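# Move tube rack from fume hood to bench, close sash

## Task

Take the tube rack out of the fume hood and set it on the bench so that nothing of it overhangs the bench's front edge or either side edge; the rack must stand upright with each tube seated all the way down in a hole, and the hood's sash must be lowered until fully closed. The attempt fails if the rack or any tube reaches the floor, or if the rack topples or is left leaning. The result only counts if everything stays in place after the robot has let go.

## Robot and tools

ROBOT. A base that can drive forward, sideways and turn, carrying a column about 1.75 m high. A carriage slides along the column by lift_m (0 to 1 m) and holds two identical six-joint arms, each ending in a two-finger gripper. Arm bases sit near 0.57 m + lift_m above the floor; carriage parts extend roughly 0.15 m lower. A hand can reach 0.78 m from its shoulder but only about 0.38 m beneath its arm base. The hand is about 0.16 m long and 0.1 m wide (0.14 m with fingers open). Parked joints 1-6: 0, 0.05, 0.05, 1.45, 0, 0; parked, the robot is roughly 0.95 m wide and 0.7 m long. The wheel motors are weak (2 N m), so pushes stop the base easily. Cameras: carriage_camera is fixed, facing forward and tilted about 20 degrees down; left_wrist_camera and right_wrist_camera look out beyond the fingertips. Stretched-out arms heat quickly even without a load.

FRAMES. Base frame: origin on the floor below the base centre, x forward, y left, z up. left_hand and right_hand are the midpoint between the pads, in the base frame; quat_wxyz rotates base axes into hand axes (hand z along the fingers, fingers open along hand y; a hand pointing up with joints 1, 5, 6 at 0 reads 1,0,0,0). Odometry frame is the base frame at the scene's start; base_odometry counts wheel rotation, so slip shows up as motion; heading is left-positive, -3.142 to 3.142.

execute_actions. Argument actions: a list holding zero or one action; an empty list just reports state and images. An action may contain base, joints, or both; they start together and may finish at different times; one action lasts at most 15 s. base holds exactly one key, each a relative offset from where the base last reported itself: translate_m (metres, -2 to 2, forward positive), strafe_m (metres, -2 to 2, left positive), rotate_rad (radians, -6.3 to 6.3, counter-clockwise/left positive). joints is a map of joint name to absolute target: lift_m 0 to 1 m; for each side (left_ and right_): joint1_rad -2.617 to 3.054 (yaw about vertical, 0 forward, positive left); joint2_rad 0 to 3.141 (shoulder: 0 upper arm level pointing back, 1.57 vertical, 3.14 level pointing forward); joint3_rad 0 to 3.141 (elbow: 0 folded, 3.14 straight); joint4_rad -1.57 to 1.57 (wrist pitch, 0 in line with forearm, positive lifts the fingertips); joint5_rad -1.57 to 1.57 (wrist yaw, positive swings fingertips to the right, opposite sense to joint1); joint6_rad -2.094 to 2.094 (roll about the finger direction, positive clockwise viewed from the forearm); gripper_m 0 to 0.093 m (pad gap). Completion tolerances: lift 0.004, joint1 0.02, joint2 and joint3 0.055, joint4 0.04, joint5 and joint6 0.02, gripper 0.004. Joints you omit may still be driving toward earlier targets. cameras: list of carriage_camera, left_wrist_camera, right_wrist_camera or all; null/omitted means all, [] means none. Any unknown key, name or out-of-range value rejects the whole call and nothing moves. If a result reports a stop, the remaining motion calls in that same reply are skipped.

wait: seconds 0 to 10; commands nothing and returns state and images. zoom_image: camera name and region [x0, y0, x1, y1] in pixels of that camera's most recent full image (top-left is 0,0; at most 504 by 504). finished_scene: scene number (1 or 2); ends the scene irreversibly and reports success.

RESULTS. base_status and joint_status per motion: done (base: wheels turned the commanded amount, slip included; a tiny move can fall short yet say done), off_target (resting away from target, maybe still pushing; normal for a gripper holding something), contact_stop or time_out (target dropped, holds where it stopped), not_followed (a self-collision check withheld that arm's targets, shown with 'joint command not followed' and a cause; they may be retried on later actions), limit_stop_at_motor_heat. on_its_own lists uncommanded behaviour; 'held at' is a target, not a position. motor_effort: percent of maximum, positive toward higher joint values, bracket = peak during the last action; readings carry fixed bias and noise. Lift effort grows with load; if it keeps dropping while lowering, the hand or load is resting on something. drive_wheels higher at rest than after free driving means the base is still pressing. Joint torques are raw drive output, nonzero in free air. Motor temperatures come per arm per joint; MOTOR HOT from 75 °C, a 10 s arm stop at 90 °C, and at 100 °C the arm goes limp and drops. ARM HIT flags a hard self-hit. Hand readings drift at long reach; 1 kg sags a level hand 10-17 cm. Camera calibration (K, distortion, T_world_to_cam from base frame) is approximate.

CAUTIONS. Do not drop or slam anything, and keep rack and tubes off the floor. Avoid hard arm-on-arm contact. Tipping risk rises with high carriage, extended arms, loads, pulling, or sudden stops; only images reveal a lean. After a blocked drive, back off about 0.2 m along the path (or turn back), repeating if needed. Do not reverse into table edges the column could strike. Arms have no contact stop and spring to targets once freed. A withheld arm should be moved clear alone first. Loose items may occasionally be nudged. At the end, open the grippers and move the robot away.

Each tool is called after "Call:" by a JSON object that holds its "fn" and its "kwargs", one argument or row to a line.

## Session

Call:
{"fn": "execute_actions", "kwargs": {
  "actions": []
}}

Scene clock: 0.00 s.
Joint torques (N m, as the arm reports them, + toward a larger angle): no reading
Motor temperatures (°C, as the motors report them): left_arm=[24 22 24 24 24 24] | right_arm=[24 23 25 25 24 23]
base_odometry: x=+0.000 y=+0.000 heading=+0.000 (m, m, rad; odometry frame)
base_status: not commanded
joint_positions: lift_m=+0.298 left_joint1_rad=-0.036 left_joint2_rad=+0.023 left_joint3_rad=+0.029 left_joint4_rad=+1.456 left_joint5_rad=+0.034 left_joint6_rad=-0.016 left_gripper_m=+0.095 right_joint1_rad=-0.009 right_joint2_rad=+0.033 right_joint3_rad=+0.060 right_joint4_rad=+1.432 right_joint5_rad=+0.047 right_joint6_rad=+0.021 right_gripper_m=+0.094
joint_status: not commanded
motor_effort: lift_m=+23 drive_wheels=+0 (%)
left_hand: x=+0.2963 y=+0.3418 z=+1.2653 quat_wxyz=(+0.998, +0.017, +0.055, -0.027) (m; base frame)
right_hand: x=+0.2956 y=-0.3568 z=+1.2729 quat_wxyz=(+0.998, +0.024, +0.055, +0.005) (m; base frame)
pictures: carriage_camera, left_wrist_camera, right_wrist_camera
Images, in order (width x height): carriage_camera 504x504, left_wrist_camera 504x504, right_wrist_camera 504x504.

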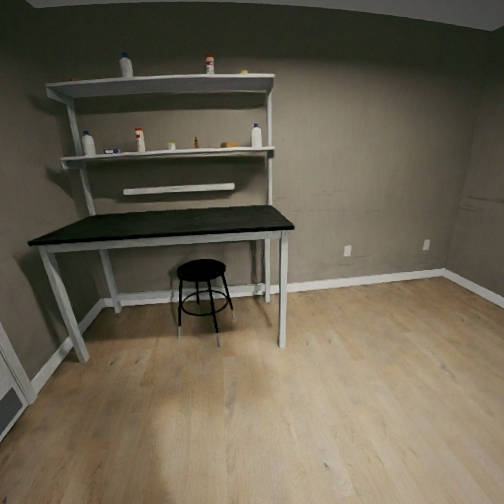

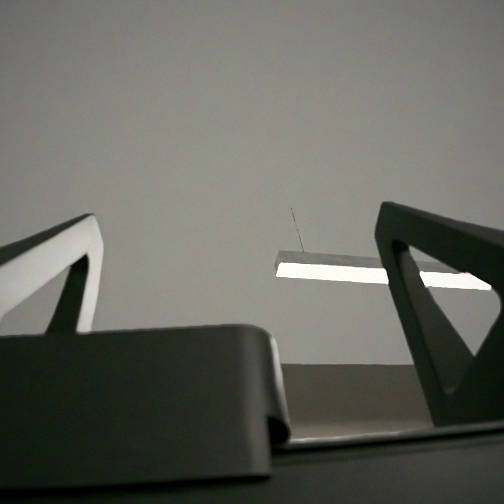

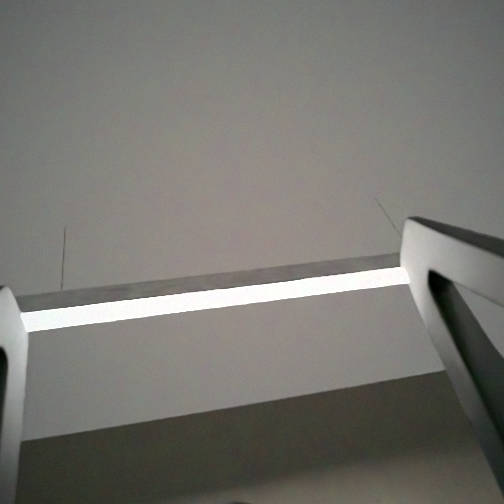

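Find the hood.

Call:
{"fn": "execute_actions", "kwargs": {
  "actions": [
    {"base":{"rotate_rad":1.57}}
  ],
  "cameras": ["carriage_camera"]
}}

Call:
{"fn": "execute_actions", "kwargs": {
  "actions": [
    {"base":{"rotate_rad":1.57}}
  ],
  "cameras": ["carriage_camera"]
}}

Call:
{"fn": "execute_actions", "kwargs": {
  "actions": [
    {"base":{"rotate_rad":1.57}}
  ],
  "cameras": ["carriage_camera"]
}}

Scene clock: 4.73 s.
Joint torques (N m, as the arm reports them, + toward a larger angle): left_arm=[ 0.    3.87  5.55 -0.15 -0.06 -0.05] | right_arm=[-0.09  4.5   5.49 -0.01 -0.02 -0.16]
Motor temperatures (°C, as the motors report them): left_arm=[24 22 24 24 24 24] | right_arm=[24 23 25 25 24 23]
base_odometry: x=+0.000 y=+0.000 heading=+1.569 (m, m, rad; odometry frame)
base_status: done
joint_positions: lift_m=+0.298 left_joint1_rad=-0.036 left_joint2_rad=+0.023 left_joint3_rad=+0.029 left_joint4_rad=+1.456 left_joint5_rad=+0.034 left_joint6_rad=-0.016 left_gripper_m=+0.095 right_joint1_rad=-0.009 right_joint2_rad=+0.033 right_joint3_rad=+0.060 right_joint4_rad=+1.430 right_joint5_rad=+0.047 right_joint6_rad=+0.021 right_gripper_m=+0.094
joint_status: not commanded
motor_effort: lift_m=+24(23) drive_wheels=+8(30) (%)
left_hand: x=+0.2963 y=+0.3418 z=+1.2653 quat_wxyz=(+0.998, +0.017, +0.055, -0.027) (m; base frame)
right_hand: x=+0.2962 y=-0.3568 z=+1.2728 quat_wxyz=(+0.998, +0.024, +0.057, +0.005) (m; base frame)
pictures: carriage_camera
Images, in order (width x height): carriage_camera 504x504.

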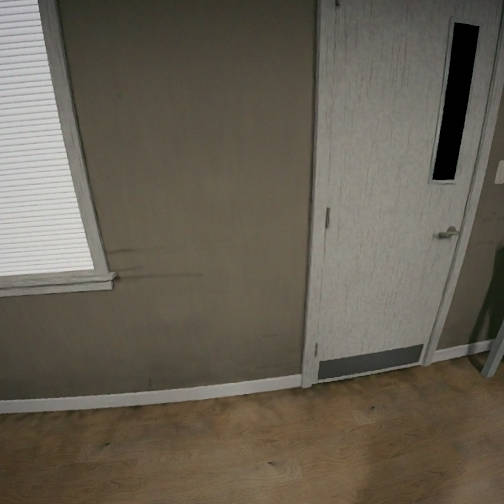

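Scene clock: 7.83 s.
Joint torques (N m, as the arm reports them, + toward a larger angle): left_arm=[-0.08  3.86  5.64 -0.11 -0.07 -0.04] | right_arm=[ 0.    4.6   5.51 -0.02 -0.02 -0.16]
Motor temperatures (°C, as the motors report them): left_arm=[24 22 25 24 24 24] | right_arm=[24 23 26 25 24 23]
base_odometry: x=+0.000 y=+0.000 heading=+3.139 (m, m, rad; odometry frame)
base_status: done
joint_positions: lift_m=+0.298 left_joint1_rad=-0.036 left_joint2_rad=+0.023 left_joint3_rad=+0.029 left_joint4_rad=+1.456 left_joint5_rad=+0.034 left_joint6_rad=-0.016 left_gripper_m=+0.095 right_joint1_rad=-0.009 right_joint2_rad=+0.033 right_joint3_rad=+0.060 right_joint4_rad=+1.429 right_joint5_rad=+0.047 right_joint6_rad=+0.021 right_gripper_m=+0.094
joint_status: not commanded
motor_effort: lift_m=+24(23) drive_wheels=+9(30) (%)
left_hand: x=+0.2963 y=+0.3418 z=+1.2653 quat_wxyz=(+0.998, +0.017, +0.055, -0.027) (m; base frame)
right_hand: x=+0.2964 y=-0.3568 z=+1.2728 quat_wxyz=(+0.998, +0.024, +0.057, +0.005) (m; base frame)
pictures: carriage_camera
Images, in order (width x height): carriage_camera 504x504.

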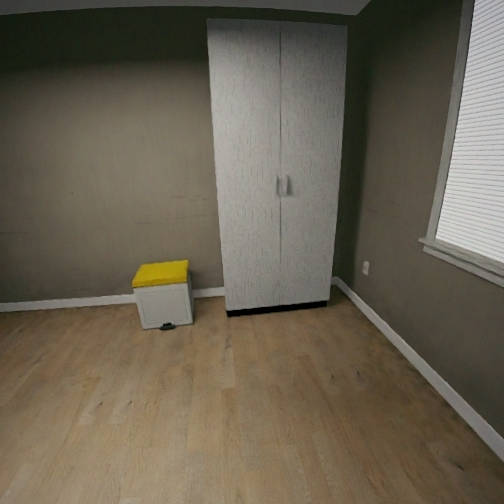

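Scene clock: 10.93 s.
Joint torques (N m, as the arm reports them, + toward a larger angle): left_arm=[-0.04  3.86  5.6  -0.11 -0.05 -0.04] | right_arm=[ 0.02  4.5   5.62 -0.01 -0.03 -0.13]
Motor temperatures (°C, as the motors report them): left_arm=[24 22 25 24 24 24] | right_arm=[24 23 26 25 24 23]
base_odometry: x=+0.000 y=+0.000 heading=-1.575 (m, m, rad; odometry frame)
base_status: done
joint_positions: lift_m=+0.298 left_joint1_rad=-0.036 left_joint2_rad=+0.023 left_joint3_rad=+0.029 left_joint4_rad=+1.456 left_joint5_rad=+0.034 left_joint6_rad=-0.016 left_gripper_m=+0.095 right_joint1_rad=-0.009 right_joint2_rad=+0.033 right_joint3_rad=+0.060 right_joint4_rad=+1.429 right_joint5_rad=+0.047 right_joint6_rad=+0.021 right_gripper_m=+0.094
joint_status: not commanded
motor_effort: lift_m=+23(23) drive_wheels=+9(30) (%)
left_hand: x=+0.2963 y=+0.3418 z=+1.2653 quat_wxyz=(+0.998, +0.017, +0.055, -0.027) (m; base frame)
right_hand: x=+0.2964 y=-0.3568 z=+1.2728 quat_wxyz=(+0.998, +0.024, +0.057, +0.005) (m; base frame)
pictures: carriage_camera
Images, in order (width x height): carriage_camera 504x504.

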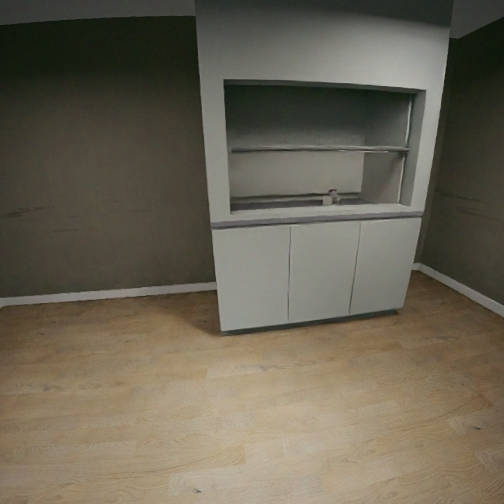

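Call:
{"fn": "execute_actions", "kwargs": {
  "actions": [
    {"base":{"rotate_rad":0.15}}
  ],
  "cameras": []
}}

Call:
{"fn": "execute_actions", "kwargs": {
  "actions": [
    {"base":{"strafe_m":-0.95}}
  ],
  "cameras": []
}}

Call:
{"fn": "execute_actions", "kwargs": {
  "actions": [
    {"base":{"translate_m":0.9},"joints":{"lift_m":0.15}}
  ],
  "cameras": ["carriage_camera"]
}}

Call:
{"fn": "zoom_image", "kwargs": {
  "camera": "carriage_camera",
  "region": [150,60,400,260]
}}

Scene clock: 15.37 s.
Joint torques (N m, as the arm reports them, + toward a larger angle): left_arm=[ 0.01  3.85  5.57 -0.14 -0.08 -0.01] | right_arm=[ 0.01  4.46  5.68  0.   -0.06 -0.16]
Motor temperatures (°C, as the motors report them): left_arm=[24 23 25 24 24 24] | right_arm=[24 23 26 25 24 23]
base_odometry: x=+0.000 y=+0.000 heading=-1.426 (m, m, rad; odometry frame)
base_status: done
joint_positions: lift_m=+0.298 left_joint1_rad=-0.036 left_joint2_rad=+0.023 left_joint3_rad=+0.029 left_joint4_rad=+1.456 left_joint5_rad=+0.034 left_joint6_rad=-0.016 left_gripper_m=+0.095 right_joint1_rad=-0.009 right_joint2_rad=+0.033 right_joint3_rad=+0.060 right_joint4_rad=+1.430 right_joint5_rad=+0.047 right_joint6_rad=+0.021 right_gripper_m=+0.094
joint_status: not commanded
motor_effort: lift_m=+23(24) drive_wheels=+8(30) (%)
left_hand: x=+0.2963 y=+0.3418 z=+1.2653 quat_wxyz=(+0.998, +0.017, +0.055, -0.027) (m; base frame)
right_hand: x=+0.2962 y=-0.3568 z=+1.2728 quat_wxyz=(+0.998, +0.024, +0.057, +0.005) (m; base frame)
pictures: none
No camera images: the call's "cameras" was empty. Leave "cameras" out to get every camera's image.

Scene clock: 19.53 s.
Joint torques (N m, as the arm reports them, + toward a larger angle): left_arm=[ 0.05  3.82  5.5  -0.14 -0.03 -0.03] | right_arm=[-0.1   4.61  5.58 -0.01 -0.02 -0.17]
Motor temperatures (°C, as the motors report them): left_arm=[24 23 26 24 24 24] | right_arm=[24 24 27 25 24 23]
base_odometry: x=-0.940 y=-0.138 heading=-1.425 (m, m, rad; odometry frame)
base_status: done
joint_positions: lift_m=+0.298 left_joint1_rad=-0.036 left_joint2_rad=+0.023 left_joint3_rad=+0.029 left_joint4_rad=+1.456 left_joint5_rad=+0.034 left_joint6_rad=-0.016 left_gripper_m=+0.095 right_joint1_rad=-0.009 right_joint2_rad=+0.033 right_joint3_rad=+0.060 right_joint4_rad=+1.430 right_joint5_rad=+0.047 right_joint6_rad=+0.021 right_gripper_m=+0.094
joint_status: not commanded
motor_effort: lift_m=+23(23) drive_wheels=-5(31) (%)
left_hand: x=+0.2963 y=+0.3418 z=+1.2653 quat_wxyz=(+0.998, +0.017, +0.055, -0.027) (m; base frame)
right_hand: x=+0.2961 y=-0.3568 z=+1.2728 quat_wxyz=(+0.998, +0.024, +0.056, +0.005) (m; base frame)
pictures: none
No camera images: the call's "cameras" was empty. Leave "cameras" out to get every camera's image.

Scene clock: 23.60 s.
Joint torques (N m, as the arm reports them, + toward a larger angle): left_arm=[-0.03  3.92  5.72 -0.14 -0.05 -0.03] | right_arm=[-0.06  4.56  5.44 -0.04  0.   -0.14]
Motor temperatures (°C, as the motors report them): left_arm=[24 23 26 24 24 24] | right_arm=[24 24 27 25 24 23]
base_odometry: x=-0.810 y=-1.029 heading=-1.426 (m, m, rad; odometry frame)
base_status: done
joint_positions: lift_m=+0.150 left_joint1_rad=-0.036 left_joint2_rad=+0.023 left_joint3_rad=+0.029 left_joint4_rad=+1.456 left_joint5_rad=+0.034 left_joint6_rad=-0.016 left_gripper_m=+0.095 right_joint1_rad=-0.009 right_joint2_rad=+0.033 right_joint3_rad=+0.060 right_joint4_rad=+1.431 right_joint5_rad=+0.047 right_joint6_rad=+0.021 right_gripper_m=+0.094
joint_status: all done
motor_effort: lift_m=+21(22) drive_wheels=-5(31) (%)
left_hand: x=+0.2962 y=+0.3418 z=+1.1176 quat_wxyz=(+0.998, +0.017, +0.054, -0.027) (m; base frame)
right_hand: x=+0.2959 y=-0.3568 z=+1.1251 quat_wxyz=(+0.998, +0.024, +0.056, +0.005) (m; base frame)
pictures: carriage_camera
camera_calibration (this result's frames):
carriage_camera: T_world_to_cam=[[0.00693451, -0.998534, -0.0536913, 0.0517935], [-0.350838, 0.04785, -0.935213, 1.1084], [0.93641, 0.0253222, -0.349992, 0.205157], [0, 0, 0, 1]] pos_world=[0.196397, -0.00651426, 1.11117]
Images, in order (width x height): carriage_camera 504x504.

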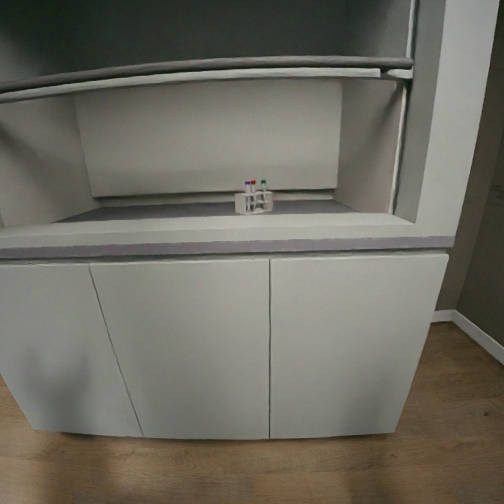

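Region (150, 60, 400, 260) of carriage_camera's 504x504 image, scaled by 2.016, with more detail than that image has; it fills the top 403 rows of this view, and the rest is white.

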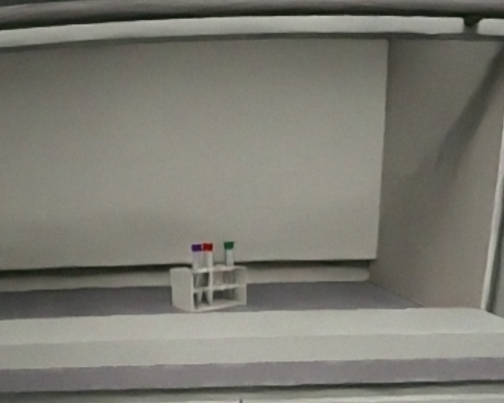

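Call:
{"fn": "execute_actions", "kwargs": {
  "actions": [
    {"base":{"strafe_m":-0.33},"joints":{"left_joint1_rad":0,"left_joint2_rad":1.6,"left_joint3_rad":1.3,"left_joint4_rad":0,"left_joint5_rad":0,"left_joint6_rad":0}}
  ]
}}

Scene clock: 30.67 s.
Joint torques (N m, as the arm reports them, + toward a larger angle): left_arm=[ 0.61 -9.59  9.01  1.96 -0.05  0.02] | right_arm=[-0.03  4.65  5.66 -0.04 -0.02 -0.14]
Motor temperatures (°C, as the motors report them): left_arm=[24 23 27 24 24 24] | right_arm=[24 24 28 25 24 23]
base_odometry: x=-1.137 y=-1.077 heading=-1.426 (m, m, rad; odometry frame)
base_status: done
joint_positions: lift_m=+0.150 left_joint1_rad=-0.008 left_joint2_rad=+1.604 left_joint3_rad=+1.281 left_joint4_rad=-0.001 left_joint5_rad=+0.003 left_joint6_rad=-0.004 left_gripper_m=+0.095 right_joint1_rad=-0.009 right_joint2_rad=+0.033 right_joint3_rad=+0.060 right_joint4_rad=+1.431 right_joint5_rad=+0.047 right_joint6_rad=+0.021 right_gripper_m=+0.094
joint_status: all done
motor_effort: lift_m=+21(21) drive_wheels=-3(25) (%)
left_hand: x=+0.7821 y=+0.3437 z=+0.9702 quat_wxyz=(+0.583, +0.003, +0.812, -0.005) (m; base frame)
right_hand: x=+0.2959 y=-0.3568 z=+1.1251 quat_wxyz=(+0.998, +0.024, +0.056, +0.005) (m; base frame)
pictures: carriage_camera, left_wrist_camera, right_wrist_camera
camera_calibration (this result's frames):
carriage_camera: T_world_to_cam=[[0.00693451, -0.998534, -0.0536913, 0.0517935], [-0.350838, 0.04785, -0.935213, 1.1084], [0.93641, 0.0253222, -0.349992, 0.205157], [0, 0, 0, 1]] pos_world=[0.196397, -0.00651426, 1.11117]
left_wrist_camera: T_world_to_cam=[[-0.0961409, -0.995078, 0.024019, 0.395709], [-0.845645, 0.0689277, -0.529276, 1.14383], [0.525016, -0.0711967, -0.848109, 0.565806], [0, 0, 0, 1]] pos_world=[0.708262, 0.355203, 1.07576]
right_wrist_camera: T_world_to_cam=[[0.0673527, -0.977211, -0.201302, -0.144437], [0.725838, 0.186422, -0.662123, 0.606258], [0.684561, -0.101517, 0.721853, -0.938735], [0, 0, 0, 1]] pos_world=[0.212304, -0.349463, 1.04997]
Images, in order (width x height): carriage_camera 504x504, left_wrist_camera 504x504, right_wrist_camera 504x504.

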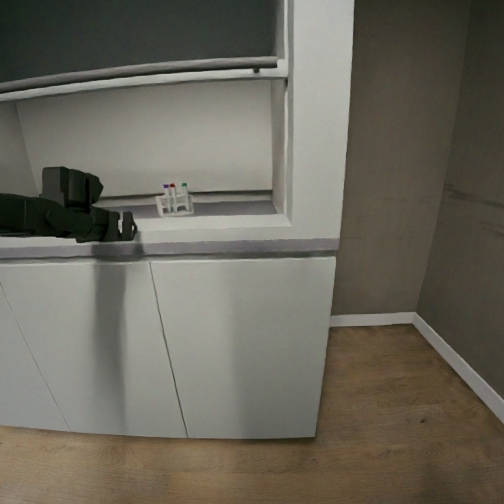

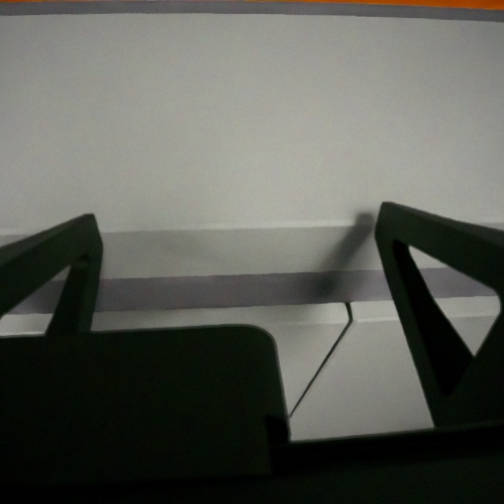

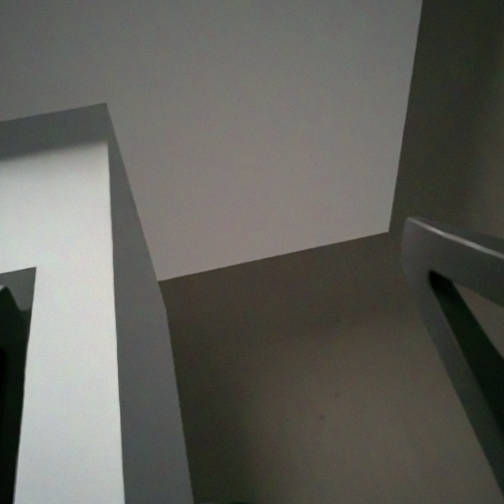

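Call:
{"fn": "execute_actions", "kwargs": {
  "actions": [
    {"joints":{"left_joint4_rad":0.1,"lift_m":0.17}}
  ],
  "cameras": []
}}

Call:
{"fn": "execute_actions", "kwargs": {
  "actions": [
    {"base":{"translate_m":0.25}}
  ]
}}

Scene clock: 33.27 s.
Joint torques (N m, as the arm reports them, + toward a larger angle): left_arm=[ 0.7  -9.44  8.26  2.02 -0.06  0.01] | right_arm=[-0.04  4.62  5.64 -0.03 -0.04 -0.14]
Motor temperatures (°C, as the motors report them): left_arm=[24 24 28 25 24 24] | right_arm=[24 24 28 25 24 23]
base_odometry: x=-1.137 y=-1.077 heading=-1.426 (m, m, rad; odometry frame)
base_status: not commanded
joint_positions: lift_m=+0.170 left_joint1_rad=-0.008 left_joint2_rad=+1.601 left_joint3_rad=+1.292 left_joint4_rad=+0.099 left_joint5_rad=+0.003 left_joint6_rad=-0.004 left_gripper_m=+0.095 right_joint1_rad=-0.009 right_joint2_rad=+0.033 right_joint3_rad=+0.060 right_joint4_rad=+1.431 right_joint5_rad=+0.047 right_joint6_rad=+0.021 right_gripper_m=+0.094
joint_status: all done
motor_effort: lift_m=+24(29) drive_wheels=-2(3) (%)
left_hand: x=+0.7890 y=+0.3436 z=+1.0205 quat_wxyz=(+0.629, +0.003, +0.778, -0.005) (m; base frame)
right_hand: x=+0.2959 y=-0.3568 z=+1.1449 quat_wxyz=(+0.998, +0.024, +0.056, +0.005) (m; base frame)
pictures: none
No camera images: the call's "cameras" was empty. Leave "cameras" out to get every camera's image.

Scene clock: 35.57 s.
Joint torques (N m, as the arm reports them, + toward a larger angle): left_arm=[ 0.53 -9.42  8.35  2.03 -0.07  0.  ] | right_arm=[ 0.03  4.54  5.59  0.02 -0.04 -0.15]
Motor temperatures (°C, as the motors report them): left_arm=[24 25 28 26 24 24] | right_arm=[24 24 28 25 24 23]
base_odometry: x=-1.101 y=-1.324 heading=-1.426 (m, m, rad; odometry frame)
base_status: done
joint_positions: lift_m=+0.170 left_joint1_rad=-0.008 left_joint2_rad=+1.601 left_joint3_rad=+1.292 left_joint4_rad=+0.099 left_joint5_rad=+0.003 left_joint6_rad=-0.004 left_gripper_m=+0.095 right_joint1_rad=-0.009 right_joint2_rad=+0.033 right_joint3_rad=+0.060 right_joint4_rad=+1.430 right_joint5_rad=+0.047 right_joint6_rad=+0.021 right_gripper_m=+0.094
joint_status: not commanded
motor_effort: lift_m=+24(24) drive_wheels=-5(27) (%)
left_hand: x=+0.7890 y=+0.3436 z=+1.0206 quat_wxyz=(+0.629, +0.003, +0.777, -0.005) (m; base frame)
right_hand: x=+0.2961 y=-0.3568 z=+1.1449 quat_wxyz=(+0.998, +0.024, +0.056, +0.005) (m; base frame)
pictures: carriage_camera, left_wrist_camera, right_wrist_camera
camera_calibration (this result's frames):
carriage_camera: T_world_to_cam=[[0.00693451, -0.998534, -0.0536913, 0.0528535], [-0.350838, 0.04785, -0.935213, 1.12686], [0.93641, 0.0253222, -0.349992, 0.212066], [0, 0, 0, 1]] pos_world=[0.196397, -0.00651426, 1.13091]
left_wrist_camera: T_world_to_cam=[[-0.09831, -0.995059, 0.0138482, 0.407188], [-0.779672, 0.0683677, -0.622444, 1.21959], [0.618422, -0.0719896, -0.782542, 0.464611], [0, 0, 0, 1]] pos_world=[0.703588, 0.355242, 1.11707]
right_wrist_camera: T_world_to_cam=[[0.0671991, -0.97721, -0.201359, -0.14037], [0.725332, 0.186426, -0.662675, 0.619964], [0.685111, -0.101521, 0.721329, -0.952663], [0, 0, 0, 1]] pos_world=[0.212433, -0.349464, 1.06975]
Images, in order (width x height): carriage_camera 504x504, left_wrist_camera 504x504, right_wrist_camera 504x504.

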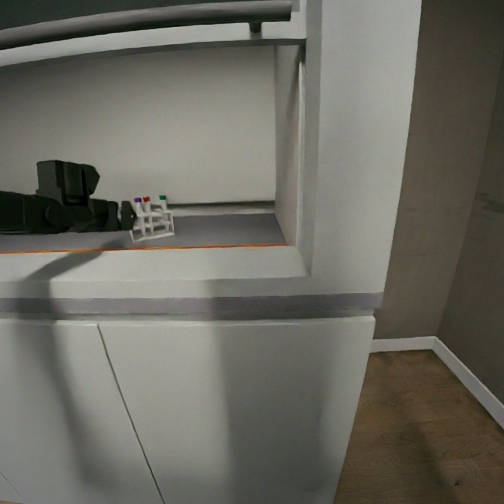

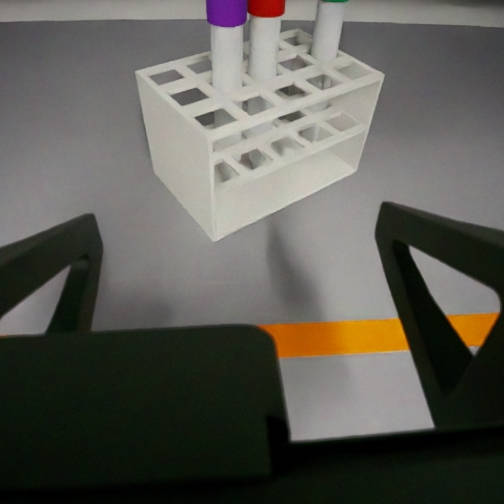

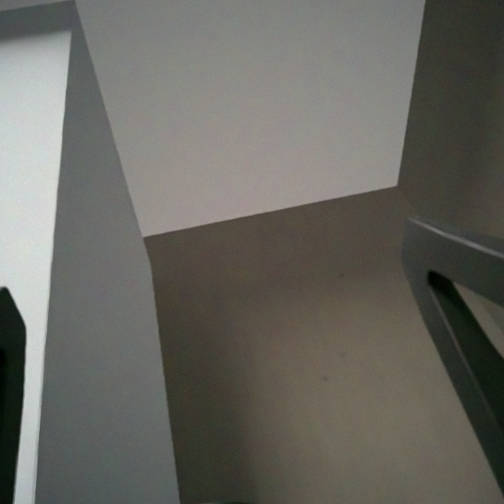

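Call:
{"fn": "execute_actions", "kwargs": {
  "actions": [
    {"base":{"strafe_m":-0.108},"joints":{"left_joint5_rad":-0.58,"left_gripper_m":0.05}}
  ],
  "cameras": []
}}

Call:
{"fn": "execute_actions", "kwargs": {
  "actions": [
    {"base":{"translate_m":0.1},"joints":{"lift_m":0.08}}
  ]
}}

Scene clock: 41.23 s.
Joint torques (N m, as the arm reports them, + toward a larger angle): left_arm=[ 0.58 -9.29  8.06  1.92 -0.16  0.04] | right_arm=[-0.05  4.65  5.63 -0.06 -0.03 -0.14]
Motor temperatures (°C, as the motors report them): left_arm=[24 26 29 27 24 24] | right_arm=[24 24 28 25 24 23]
base_odometry: x=-1.208 y=-1.340 heading=-1.426 (m, m, rad; odometry frame)
base_status: done
joint_positions: lift_m=+0.170 left_joint1_rad=-0.008 left_joint2_rad=+1.601 left_joint3_rad=+1.292 left_joint4_rad=+0.099 left_joint5_rad=-0.575 left_joint6_rad=-0.004 left_gripper_m=+0.050 right_joint1_rad=-0.009 right_joint2_rad=+0.033 right_joint3_rad=+0.060 right_joint4_rad=+1.430 right_joint5_rad=+0.047 right_joint6_rad=+0.021 right_gripper_m=+0.094
joint_status: all done
motor_effort: lift_m=+24(24) drive_wheels=-2(26) (%)
left_hand: x=+0.7627 y=+0.4382 z=+1.0264 quat_wxyz=(+0.604, -0.177, +0.746, +0.217) (m; base frame)
right_hand: x=+0.2961 y=-0.3568 z=+1.1449 quat_wxyz=(+0.998, +0.024, +0.056, +0.005) (m; base frame)
pictures: none
No camera images: the call's "cameras" was empty. Leave "cameras" out to get every camera's image.

Scene clock: 42.77 s.
Joint torques (N m, as the arm reports them, + toward a larger angle): left_arm=[ 0.52 -6.74  6.15  1.58 -0.01 -0.13] | right_arm=[ 0.05  4.66  5.61 -0.02 -0.04 -0.14]
Motor temperatures (°C, as the motors report them): left_arm=[24 26 29 27 24 24] | right_arm=[24 24 28 25 24 23]
base_odometry: x=-1.193 y=-1.439 heading=-1.426 (m, m, rad; odometry frame)
base_status: done
joint_positions: lift_m=+0.080 left_joint1_rad=-0.008 left_joint2_rad=+1.573 left_joint3_rad=+1.320 left_joint4_rad=+0.134 left_joint5_rad=-0.584 left_joint6_rad=+0.007 left_gripper_m=+0.050 right_joint1_rad=-0.009 right_joint2_rad=+0.033 right_joint3_rad=+0.060 right_joint4_rad=+1.431 right_joint5_rad=+0.046 right_joint6_rad=+0.021 right_gripper_m=+0.094
joint_status: all done
motor_effort: lift_m=+20(20) drive_wheels=-5(26) (%)
left_hand: x=+0.7582 y=+0.4396 z=+0.9709 quat_wxyz=(+0.636, -0.186, +0.718, +0.215) (m; base frame)
right_hand: x=+0.2959 y=-0.3567 z=+1.0553 quat_wxyz=(+0.998, +0.024, +0.056, +0.005) (m; base frame)
pictures: carriage_camera, left_wrist_camera, right_wrist_camera
camera_calibration (this result's frames):
carriage_camera: T_world_to_cam=[[0.00693451, -0.998534, -0.0536913, 0.0480433], [-0.350838, 0.04785, -0.935213, 1.04307], [0.93641, 0.0253222, -0.349992, 0.180711], [0, 0, 0, 1]] pos_world=[0.196397, -0.00651426, 1.04132]
left_wrist_camera: T_world_to_cam=[[0.463924, -0.8829, -0.0725351, 0.1086], [-0.655582, -0.287099, -0.698417, 1.29401], [0.595808, 0.371565, -0.712006, 0.205414], [0, 0, 0, 1]] pos_world=[0.675559, 0.391068, 1.05789]
right_wrist_camera: T_world_to_cam=[[0.067394, -0.977284, -0.200931, -0.158862], [0.725827, 0.186202, -0.662196, 0.560001], [0.684567, -0.101214, 0.721889, -0.888243], [0, 0, 0, 1]] pos_world=[0.212305, -0.349429, 0.980123]
Images, in order (width x height): carriage_camera 504x504, left_wrist_camera 504x504, right_wrist_camera 504x504.

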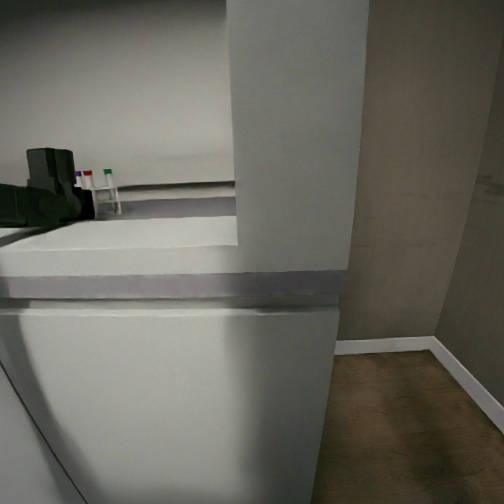

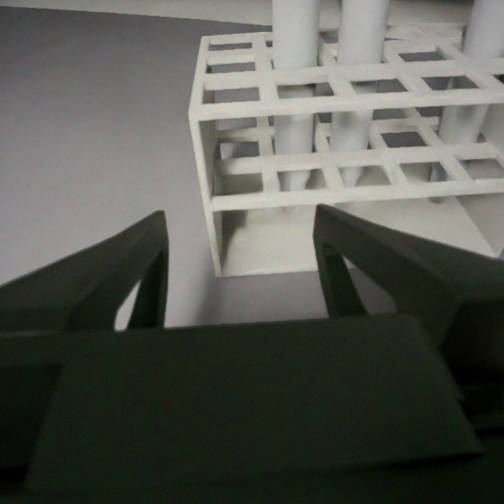

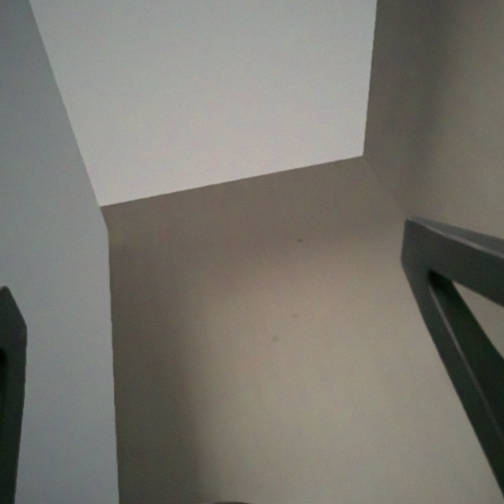

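Call:
{"fn": "execute_actions", "kwargs": {
  "actions": [
    {"joints":{"lift_m":0.125,"left_joint2_rad":1.6,"left_joint3_rad":1.3,"left_joint4_rad":-0.1,"left_joint5_rad":-0.58,"left_joint6_rad":0}}
  ]
}}

Scene clock: 45.37 s.
Joint torques (N m, as the arm reports them, + toward a larger angle): left_arm=[ 0.57 -8.61  6.39  1.7  -0.12 -0.13] | right_arm=[-0.03  4.57  5.55 -0.02 -0.02 -0.16]
Motor temperatures (°C, as the motors report them): left_arm=[24 26 29 27 24 24] | right_arm=[24 24 28 25 24 23]
base_odometry: x=-1.193 y=-1.439 heading=-1.426 (m, m, rad; odometry frame)
base_status: not commanded
joint_positions: lift_m=+0.125 left_joint1_rad=-0.008 left_joint2_rad=+1.594 left_joint3_rad=+1.316 left_joint4_rad=-0.084 left_joint5_rad=-0.583 left_joint6_rad=+0.006 left_gripper_m=+0.050 right_joint1_rad=-0.009 right_joint2_rad=+0.033 right_joint3_rad=+0.060 right_joint4_rad=+1.431 right_joint5_rad=+0.046 right_joint6_rad=+0.021 right_gripper_m=+0.094
joint_status: all done
motor_effort: lift_m=+24(30) drive_wheels=-3(4) (%)
left_hand: x=+0.7512 y=+0.4395 z=+0.9579 quat_wxyz=(+0.545, -0.158, +0.789, +0.236) (m; base frame)
right_hand: x=+0.2959 y=-0.3567 z=+1.0999 quat_wxyz=(+0.998, +0.024, +0.056, +0.005) (m; base frame)
pictures: carriage_camera, left_wrist_camera, right_wrist_camera
camera_calibration (this result's frames):
carriage_camera: T_world_to_cam=[[0.00693451, -0.998534, -0.0536913, 0.0504373], [-0.350838, 0.04785, -0.935213, 1.08477], [0.93641, 0.0253222, -0.349992, 0.196316], [0, 0, 0, 1]] pos_world=[0.196397, -0.00651426, 1.08591]
left_wrist_camera: T_world_to_cam=[[0.431834, -0.883202, -0.182959, 0.240798], [-0.804599, -0.285546, -0.520657, 1.22129], [0.407602, 0.372046, -0.833932, 0.458278], [0, 0, 0, 1]] pos_world=[0.691868, 0.390907, 1.0621]
right_wrist_camera: T_world_to_cam=[[0.0674707, -0.977285, -0.200903, -0.149949], [0.72608, 0.1862, -0.661919, 0.589222], [0.684292, -0.101211, 0.72215, -0.92058], [0, 0, 0, 1]] pos_world=[0.21224, -0.349429, 1.02469]
Images, in order (width x height): carriage_camera 504x504, left_wrist_camera 504x504, right_wrist_camera 504x504.

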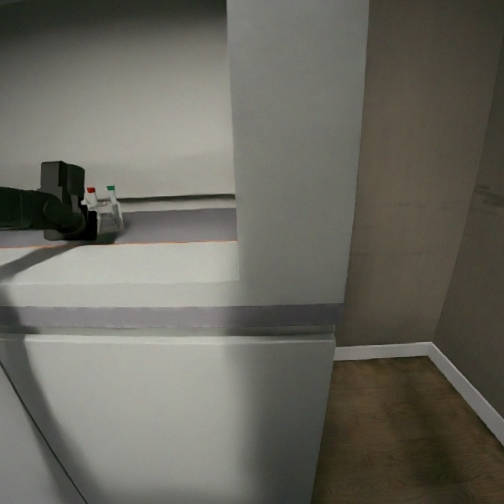

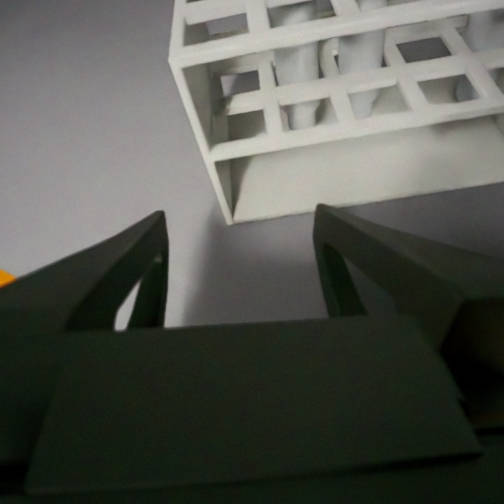

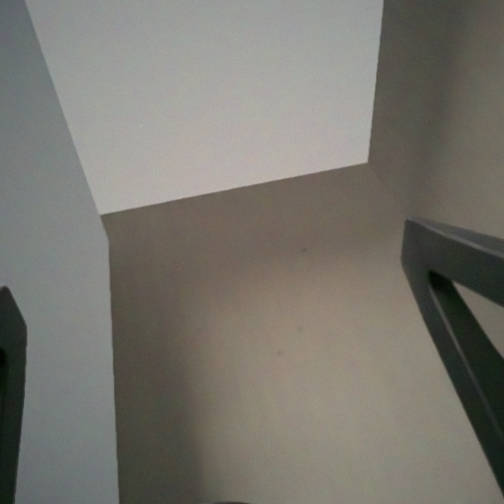

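Call:
{"fn": "execute_actions", "kwargs": {
  "actions": [
    {"base":{"translate_m":0.06},"joints":{"lift_m":0.112,"left_joint6_rad":-0.2}}
  ],
  "cameras": []
}}

Call:
{"fn": "execute_actions", "kwargs": {
  "actions": [
    {"base":{"strafe_m":0.03}}
  ],
  "cameras": ["left_wrist_camera","carriage_camera"]
}}

Scene clock: 48.33 s.
Joint torques (N m, as the arm reports them, + toward a larger angle): left_arm=[ 0.63 -8.59  6.39  1.77 -0.14 -0.1 ] | right_arm=[-0.12  4.51  5.58 -0.02 -0.01 -0.15]
Motor temperatures (°C, as the motors report them): left_arm=[24 26 29 27 24 24] | right_arm=[24 24 28 25 24 23]
base_odometry: x=-1.185 y=-1.498 heading=-1.427 (m, m, rad; odometry frame)
base_status: done
joint_positions: lift_m=+0.112 left_joint1_rad=-0.007 left_joint2_rad=+1.593 left_joint3_rad=+1.316 left_joint4_rad=-0.086 left_joint5_rad=-0.584 left_joint6_rad=-0.195 left_gripper_m=+0.050 right_joint1_rad=-0.009 right_joint2_rad=+0.033 right_joint3_rad=+0.060 right_joint4_rad=+1.432 right_joint5_rad=+0.047 right_joint6_rad=+0.021 right_gripper_m=+0.094
joint_status: all done
motor_effort: lift_m=+21(22) drive_wheels=-4(35) (%)
left_hand: x=+0.7507 y=+0.4399 z=+0.9450 quat_wxyz=(+0.565, -0.237, +0.770, +0.181) (m; base frame)
right_hand: x=+0.2957 y=-0.3568 z=+1.0872 quat_wxyz=(+0.998, +0.024, +0.055, +0.005) (m; base frame)
pictures: none
No camera images: the call's "cameras" was empty. Leave "cameras" out to get every camera's image.

Scene clock: 49.30 s.
Joint torques (N m, as the arm reports them, + toward a larger angle): left_arm=[ 0.45 -8.55  6.41  1.76 -0.16 -0.07] | right_arm=[-0.07  4.62  5.63 -0.03 -0.01 -0.14]
Motor temperatures (°C, as the motors report them): left_arm=[24 26 29 27 24 24] | right_arm=[24 24 29 25 24 23]
base_odometry: x=-1.155 y=-1.494 heading=-1.427 (m, m, rad; odometry frame)
base_status: done
joint_positions: lift_m=+0.112 left_joint1_rad=-0.007 left_joint2_rad=+1.593 left_joint3_rad=+1.316 left_joint4_rad=-0.089 left_joint5_rad=-0.583 left_joint6_rad=-0.195 left_gripper_m=+0.050 right_joint1_rad=-0.009 right_joint2_rad=+0.033 right_joint3_rad=+0.060 right_joint4_rad=+1.432 right_joint5_rad=+0.047 right_joint6_rad=+0.021 right_gripper_m=+0.094
joint_status: not commanded
motor_effort: lift_m=+21(21) drive_wheels=-2(26) (%)
left_hand: x=+0.7506 y=+0.4400 z=+0.9445 quat_wxyz=(+0.564, -0.236, +0.770, +0.181) (m; base frame)
right_hand: x=+0.2957 y=-0.3568 z=+1.0872 quat_wxyz=(+0.998, +0.024, +0.055, +0.005) (m; base frame)
pictures: carriage_camera, left_wrist_camera
camera_calibration (this result's frames):
carriage_camera: T_world_to_cam=[[0.00693451, -0.998534, -0.0536913, 0.0497537], [-0.350838, 0.04785, -0.935213, 1.07287], [0.93641, 0.0253222, -0.349992, 0.19186], [0, 0, 0, 1]] pos_world=[0.196397, -0.00651426, 1.07318]
left_wrist_camera: T_world_to_cam=[[0.494869, -0.868954, 0.00490888, 0.00808362], [-0.726614, -0.416892, -0.546108, 1.23727], [0.476589, 0.266685, -0.8377, 0.445296], [0, 0, 0, 1]] pos_world=[0.682794, 0.404078, 1.04867]
Images, in order (width x height): carriage_camera 504x504, left_wrist_camera 504x504.

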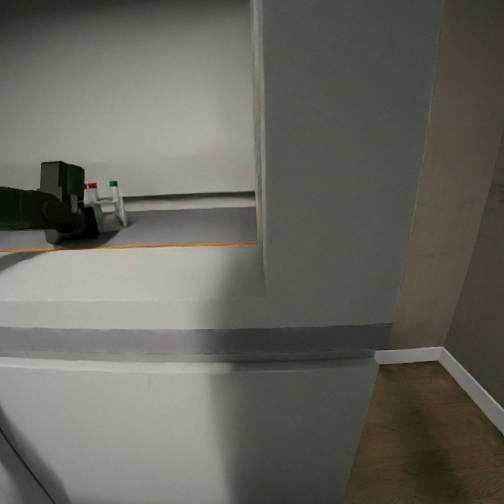

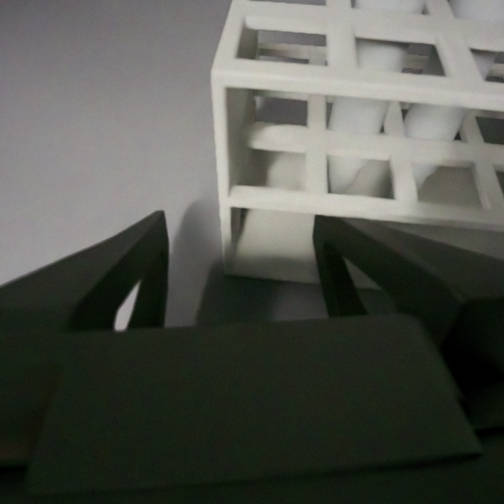

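Call:
{"fn": "execute_actions", "kwargs": {
  "actions": [
    {"base":{"translate_m":0.04},"joints":{"left_joint6_rad":-0.13,"lift_m":0.105}}
  ],
  "cameras": []
}}

Call:
{"fn": "execute_actions", "kwargs": {
  "actions": [
    {"base":{"strafe_m":0.02}}
  ],
  "cameras": ["left_wrist_camera"]
}}

Scene clock: 52.20 s.
Joint torques (N m, as the arm reports them, + toward a larger angle): left_arm=[ 0.33 -8.16  6.39  1.56 -0.1   0.15] | right_arm=[ 0.02  4.65  5.54 -0.05 -0.02 -0.15]
Motor temperatures (°C, as the motors report them): left_arm=[24 27 30 28 24 24] | right_arm=[24 25 29 25 24 23]
base_odometry: x=-1.149 y=-1.534 heading=-1.426 (m, m, rad; odometry frame)
base_status: done
joint_positions: lift_m=+0.105 left_joint1_rad=-0.007 left_joint2_rad=+1.589 left_joint3_rad=+1.316 left_joint4_rad=-0.064 left_joint5_rad=-0.584 left_joint6_rad=-0.145 left_gripper_m=+0.050 right_joint1_rad=-0.009 right_joint2_rad=+0.033 right_joint3_rad=+0.060 right_joint4_rad=+1.432 right_joint5_rad=+0.047 right_joint6_rad=+0.021 right_gripper_m=+0.094
joint_status: all done
motor_effort: lift_m=+20(21) drive_wheels=-4(25) (%)
left_hand: x=+0.7516 y=+0.4402 z=+0.9446 quat_wxyz=(+0.570, -0.220, +0.768, +0.192) (m; base frame)
right_hand: x=+0.2956 y=-0.3568 z=+1.0803 quat_wxyz=(+0.998, +0.024, +0.055, +0.005) (m; base frame)
pictures: none
No camera images: the call's "cameras" was empty. Leave "cameras" out to get every camera's image.

Scene clock: 53.07 s.
Joint torques (N m, as the arm reports them, + toward a larger angle): left_arm=[ 0.49 -8.19  6.34  1.57 -0.12  0.16] | right_arm=[-0.02  4.4   5.69 -0.05 -0.02 -0.16]
Motor temperatures (°C, as the motors report them): left_arm=[24 27 30 28 24 24] | right_arm=[24 25 29 25 24 23]
base_odometry: x=-1.129 y=-1.531 heading=-1.427 (m, m, rad; odometry frame)
base_status: done
joint_positions: lift_m=+0.105 left_joint1_rad=-0.007 left_joint2_rad=+1.589 left_joint3_rad=+1.316 left_joint4_rad=-0.064 left_joint5_rad=-0.580 left_joint6_rad=-0.144 left_gripper_m=+0.050 right_joint1_rad=-0.009 right_joint2_rad=+0.033 right_joint3_rad=+0.060 right_joint4_rad=+1.432 right_joint5_rad=+0.047 right_joint6_rad=+0.021 right_gripper_m=+0.094
joint_status: not commanded
motor_effort: lift_m=+20(20) drive_wheels=+4(23) (%)
left_hand: x=+0.7519 y=+0.4396 z=+0.9445 quat_wxyz=(+0.570, -0.219, +0.768, +0.191) (m; base frame)
right_hand: x=+0.2956 y=-0.3568 z=+1.0803 quat_wxyz=(+0.998, +0.024, +0.055, +0.005) (m; base frame)
pictures: left_wrist_camera
camera_calibration (this result's frames):
left_wrist_camera: T_world_to_cam=[[0.479857, -0.876877, -0.0287252, 0.0536206], [-0.73285, -0.38261, -0.562619, 1.24329], [0.482357, 0.291028, -0.826217, 0.418872], [0, 0, 0, 1]] pos_world=[0.683366, 0.400808, 1.04712]
Images, in order (width x height): left_wrist_camera 504x504.

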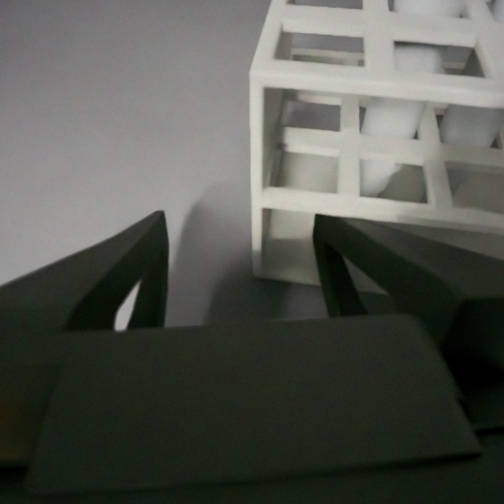

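Call:
{"fn": "execute_actions", "kwargs": {
  "actions": [
    {"base":{"strafe_m":-0.015}}
  ]
}}

Call:
{"fn": "zoom_image", "kwargs": {
  "camera": "carriage_camera",
  "region": [0,130,200,290]
}}

Scene clock: 55.13 s.
Joint torques (N m, as the arm reports them, + toward a larger angle): left_arm=[ 0.14 -8.15  6.35  1.57 -0.13  0.14] | right_arm=[-0.06  4.5   5.53 -0.02 -0.03 -0.15]
Motor temperatures (°C, as the motors report them): left_arm=[24 27 30 28 24 24] | right_arm=[24 25 29 25 24 23]
base_odometry: x=-1.144 y=-1.533 heading=-1.426 (m, m, rad; odometry frame)
base_status: done
joint_positions: lift_m=+0.105 left_joint1_rad=-0.003 left_joint2_rad=+1.589 left_joint3_rad=+1.316 left_joint4_rad=-0.063 left_joint5_rad=-0.583 left_joint6_rad=-0.143 left_gripper_m=+0.050 right_joint1_rad=-0.009 right_joint2_rad=+0.033 right_joint3_rad=+0.060 right_joint4_rad=+1.432 right_joint5_rad=+0.047 right_joint6_rad=+0.021 right_gripper_m=+0.094
joint_status: not commanded
motor_effort: lift_m=+20(20) drive_wheels=-4(22) (%)
left_hand: x=+0.7514 y=+0.4418 z=+0.9446 quat_wxyz=(+0.570, -0.221, +0.768, +0.193) (m; base frame)
right_hand: x=+0.2957 y=-0.3568 z=+1.0803 quat_wxyz=(+0.998, +0.024, +0.055, +0.005) (m; base frame)
pictures: carriage_camera, left_wrist_camera, right_wrist_camera
camera_calibration (this result's frames):
carriage_camera: T_world_to_cam=[[0.00693451, -0.998534, -0.0536913, 0.0493818], [-0.350838, 0.04785, -0.935213, 1.06639], [0.93641, 0.0253222, -0.349992, 0.189436], [0, 0, 0, 1]] pos_world=[0.196397, -0.00651426, 1.06625]
left_wrist_camera: T_world_to_cam=[[0.485315, -0.873836, -0.0296747, 0.051298], [-0.730355, -0.386502, -0.563203, 1.24421], [0.480678, 0.295004, -0.825785, 0.417725], [0, 0, 0, 1]] pos_world=[0.683031, 0.402487, 1.04722]
right_wrist_camera: T_world_to_cam=[[0.067583, -0.977213, -0.201215, -0.153615], [0.726595, 0.186415, -0.661294, 0.575617], [0.683734, -0.10151, 0.722636, -0.906741], [0, 0, 0, 1]] pos_world=[0.212111, -0.349461, 1.00499]
Images, in order (width x height): carriage_camera 504x504, left_wrist_camera 504x504, right_wrist_camera 504x504.

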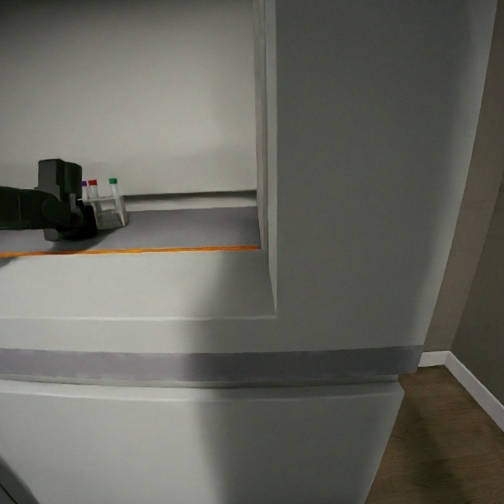

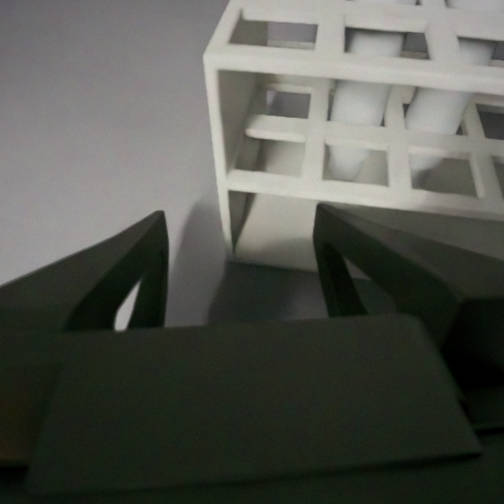

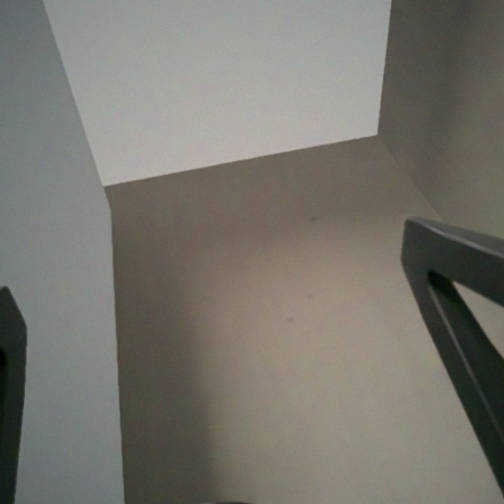

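Region (0, 130, 200, 290) of carriage_camera's 504x504 image, scaled by 2.520, with more detail than that image has; it fills the top 403 rows of this view, and the rest is white.

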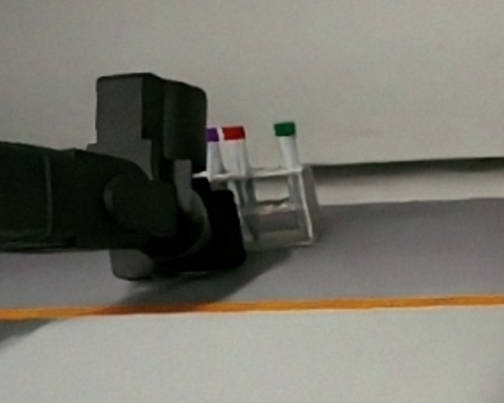

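Call:
{"fn": "execute_actions", "kwargs": {
  "actions": [
    {"base":{"translate_m":-0.03},"joints":{"lift_m":0.135,"left_joint2_rad":1.6,"left_joint3_rad":1.3,"left_joint4_rad":-0.35,"left_joint5_rad":-0.58,"left_joint6_rad":-0.25}}
  ],
  "cameras": ["left_wrist_camera","carriage_camera"]
}}

Scene clock: 57.40 s.
Joint torques (N m, as the arm reports them, + toward a larger angle): left_arm=[ 0.08 -7.96  6.35  0.95 -0.18  0.01] | right_arm=[ 0.08  4.58  5.57 -0.05 -0.03 -0.14]
Motor temperatures (°C, as the motors report them): left_arm=[24 27 30 28 24 24] | right_arm=[24 25 29 25 24 23]
base_odometry: x=-1.148 y=-1.504 heading=-1.427 (m, m, rad; odometry frame)
base_status: done
joint_positions: lift_m=+0.135 left_joint1_rad=-0.003 left_joint2_rad=+1.589 left_joint3_rad=+1.316 left_joint4_rad=-0.257 left_joint5_rad=-0.586 left_joint6_rad=-0.254 left_gripper_m=+0.050 right_joint1_rad=-0.009 right_joint2_rad=+0.033 right_joint3_rad=+0.060 right_joint4_rad=+1.431 right_joint5_rad=+0.047 right_joint6_rad=+0.021 right_gripper_m=+0.094
joint_status: left_joint4_rad off_target (ended at -0.257, target -0.350); the others done
motor_effort: lift_m=+24(29) drive_wheels=-4(30) (%)
left_hand: x=+0.7334 y=+0.4424 z=+0.9364 quat_wxyz=(+0.504, -0.247, +0.806, +0.188) (m; base frame)
right_hand: x=+0.2959 y=-0.3568 z=+1.1099 quat_wxyz=(+0.998, +0.024, +0.056, +0.005) (m; base frame)
pictures: carriage_camera, left_wrist_camera
camera_calibration (this result's frames):
carriage_camera: T_world_to_cam=[[0.00693451, -0.998534, -0.0536913, 0.0509727], [-0.350838, 0.04785, -0.935213, 1.0941], [0.93641, 0.0253222, -0.349992, 0.199806], [0, 0, 0, 1]] pos_world=[0.196397, -0.00651426, 1.09588]
left_wrist_camera: T_world_to_cam=[[0.517944, -0.855042, -0.0252453, 0.0238777], [-0.778421, -0.458884, -0.428353, 1.16763], [0.354675, 0.241515, -0.903259, 0.608048], [0, 0, 0, 1]] pos_world=[0.68088, 0.40937, 1.04999]
Images, in order (width x height): carriage_camera 504x504, left_wrist_camera 504x504.

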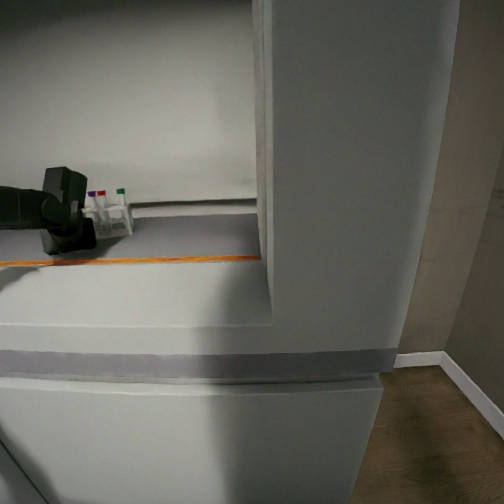

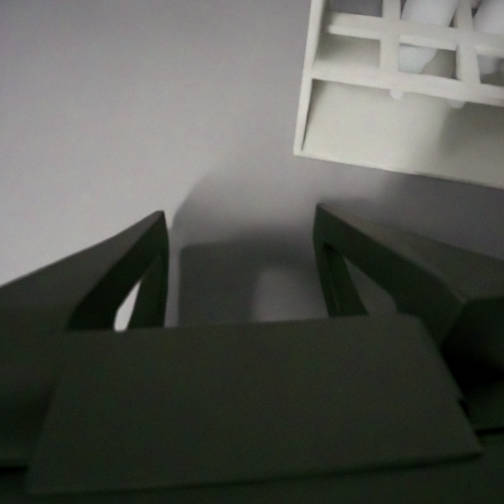

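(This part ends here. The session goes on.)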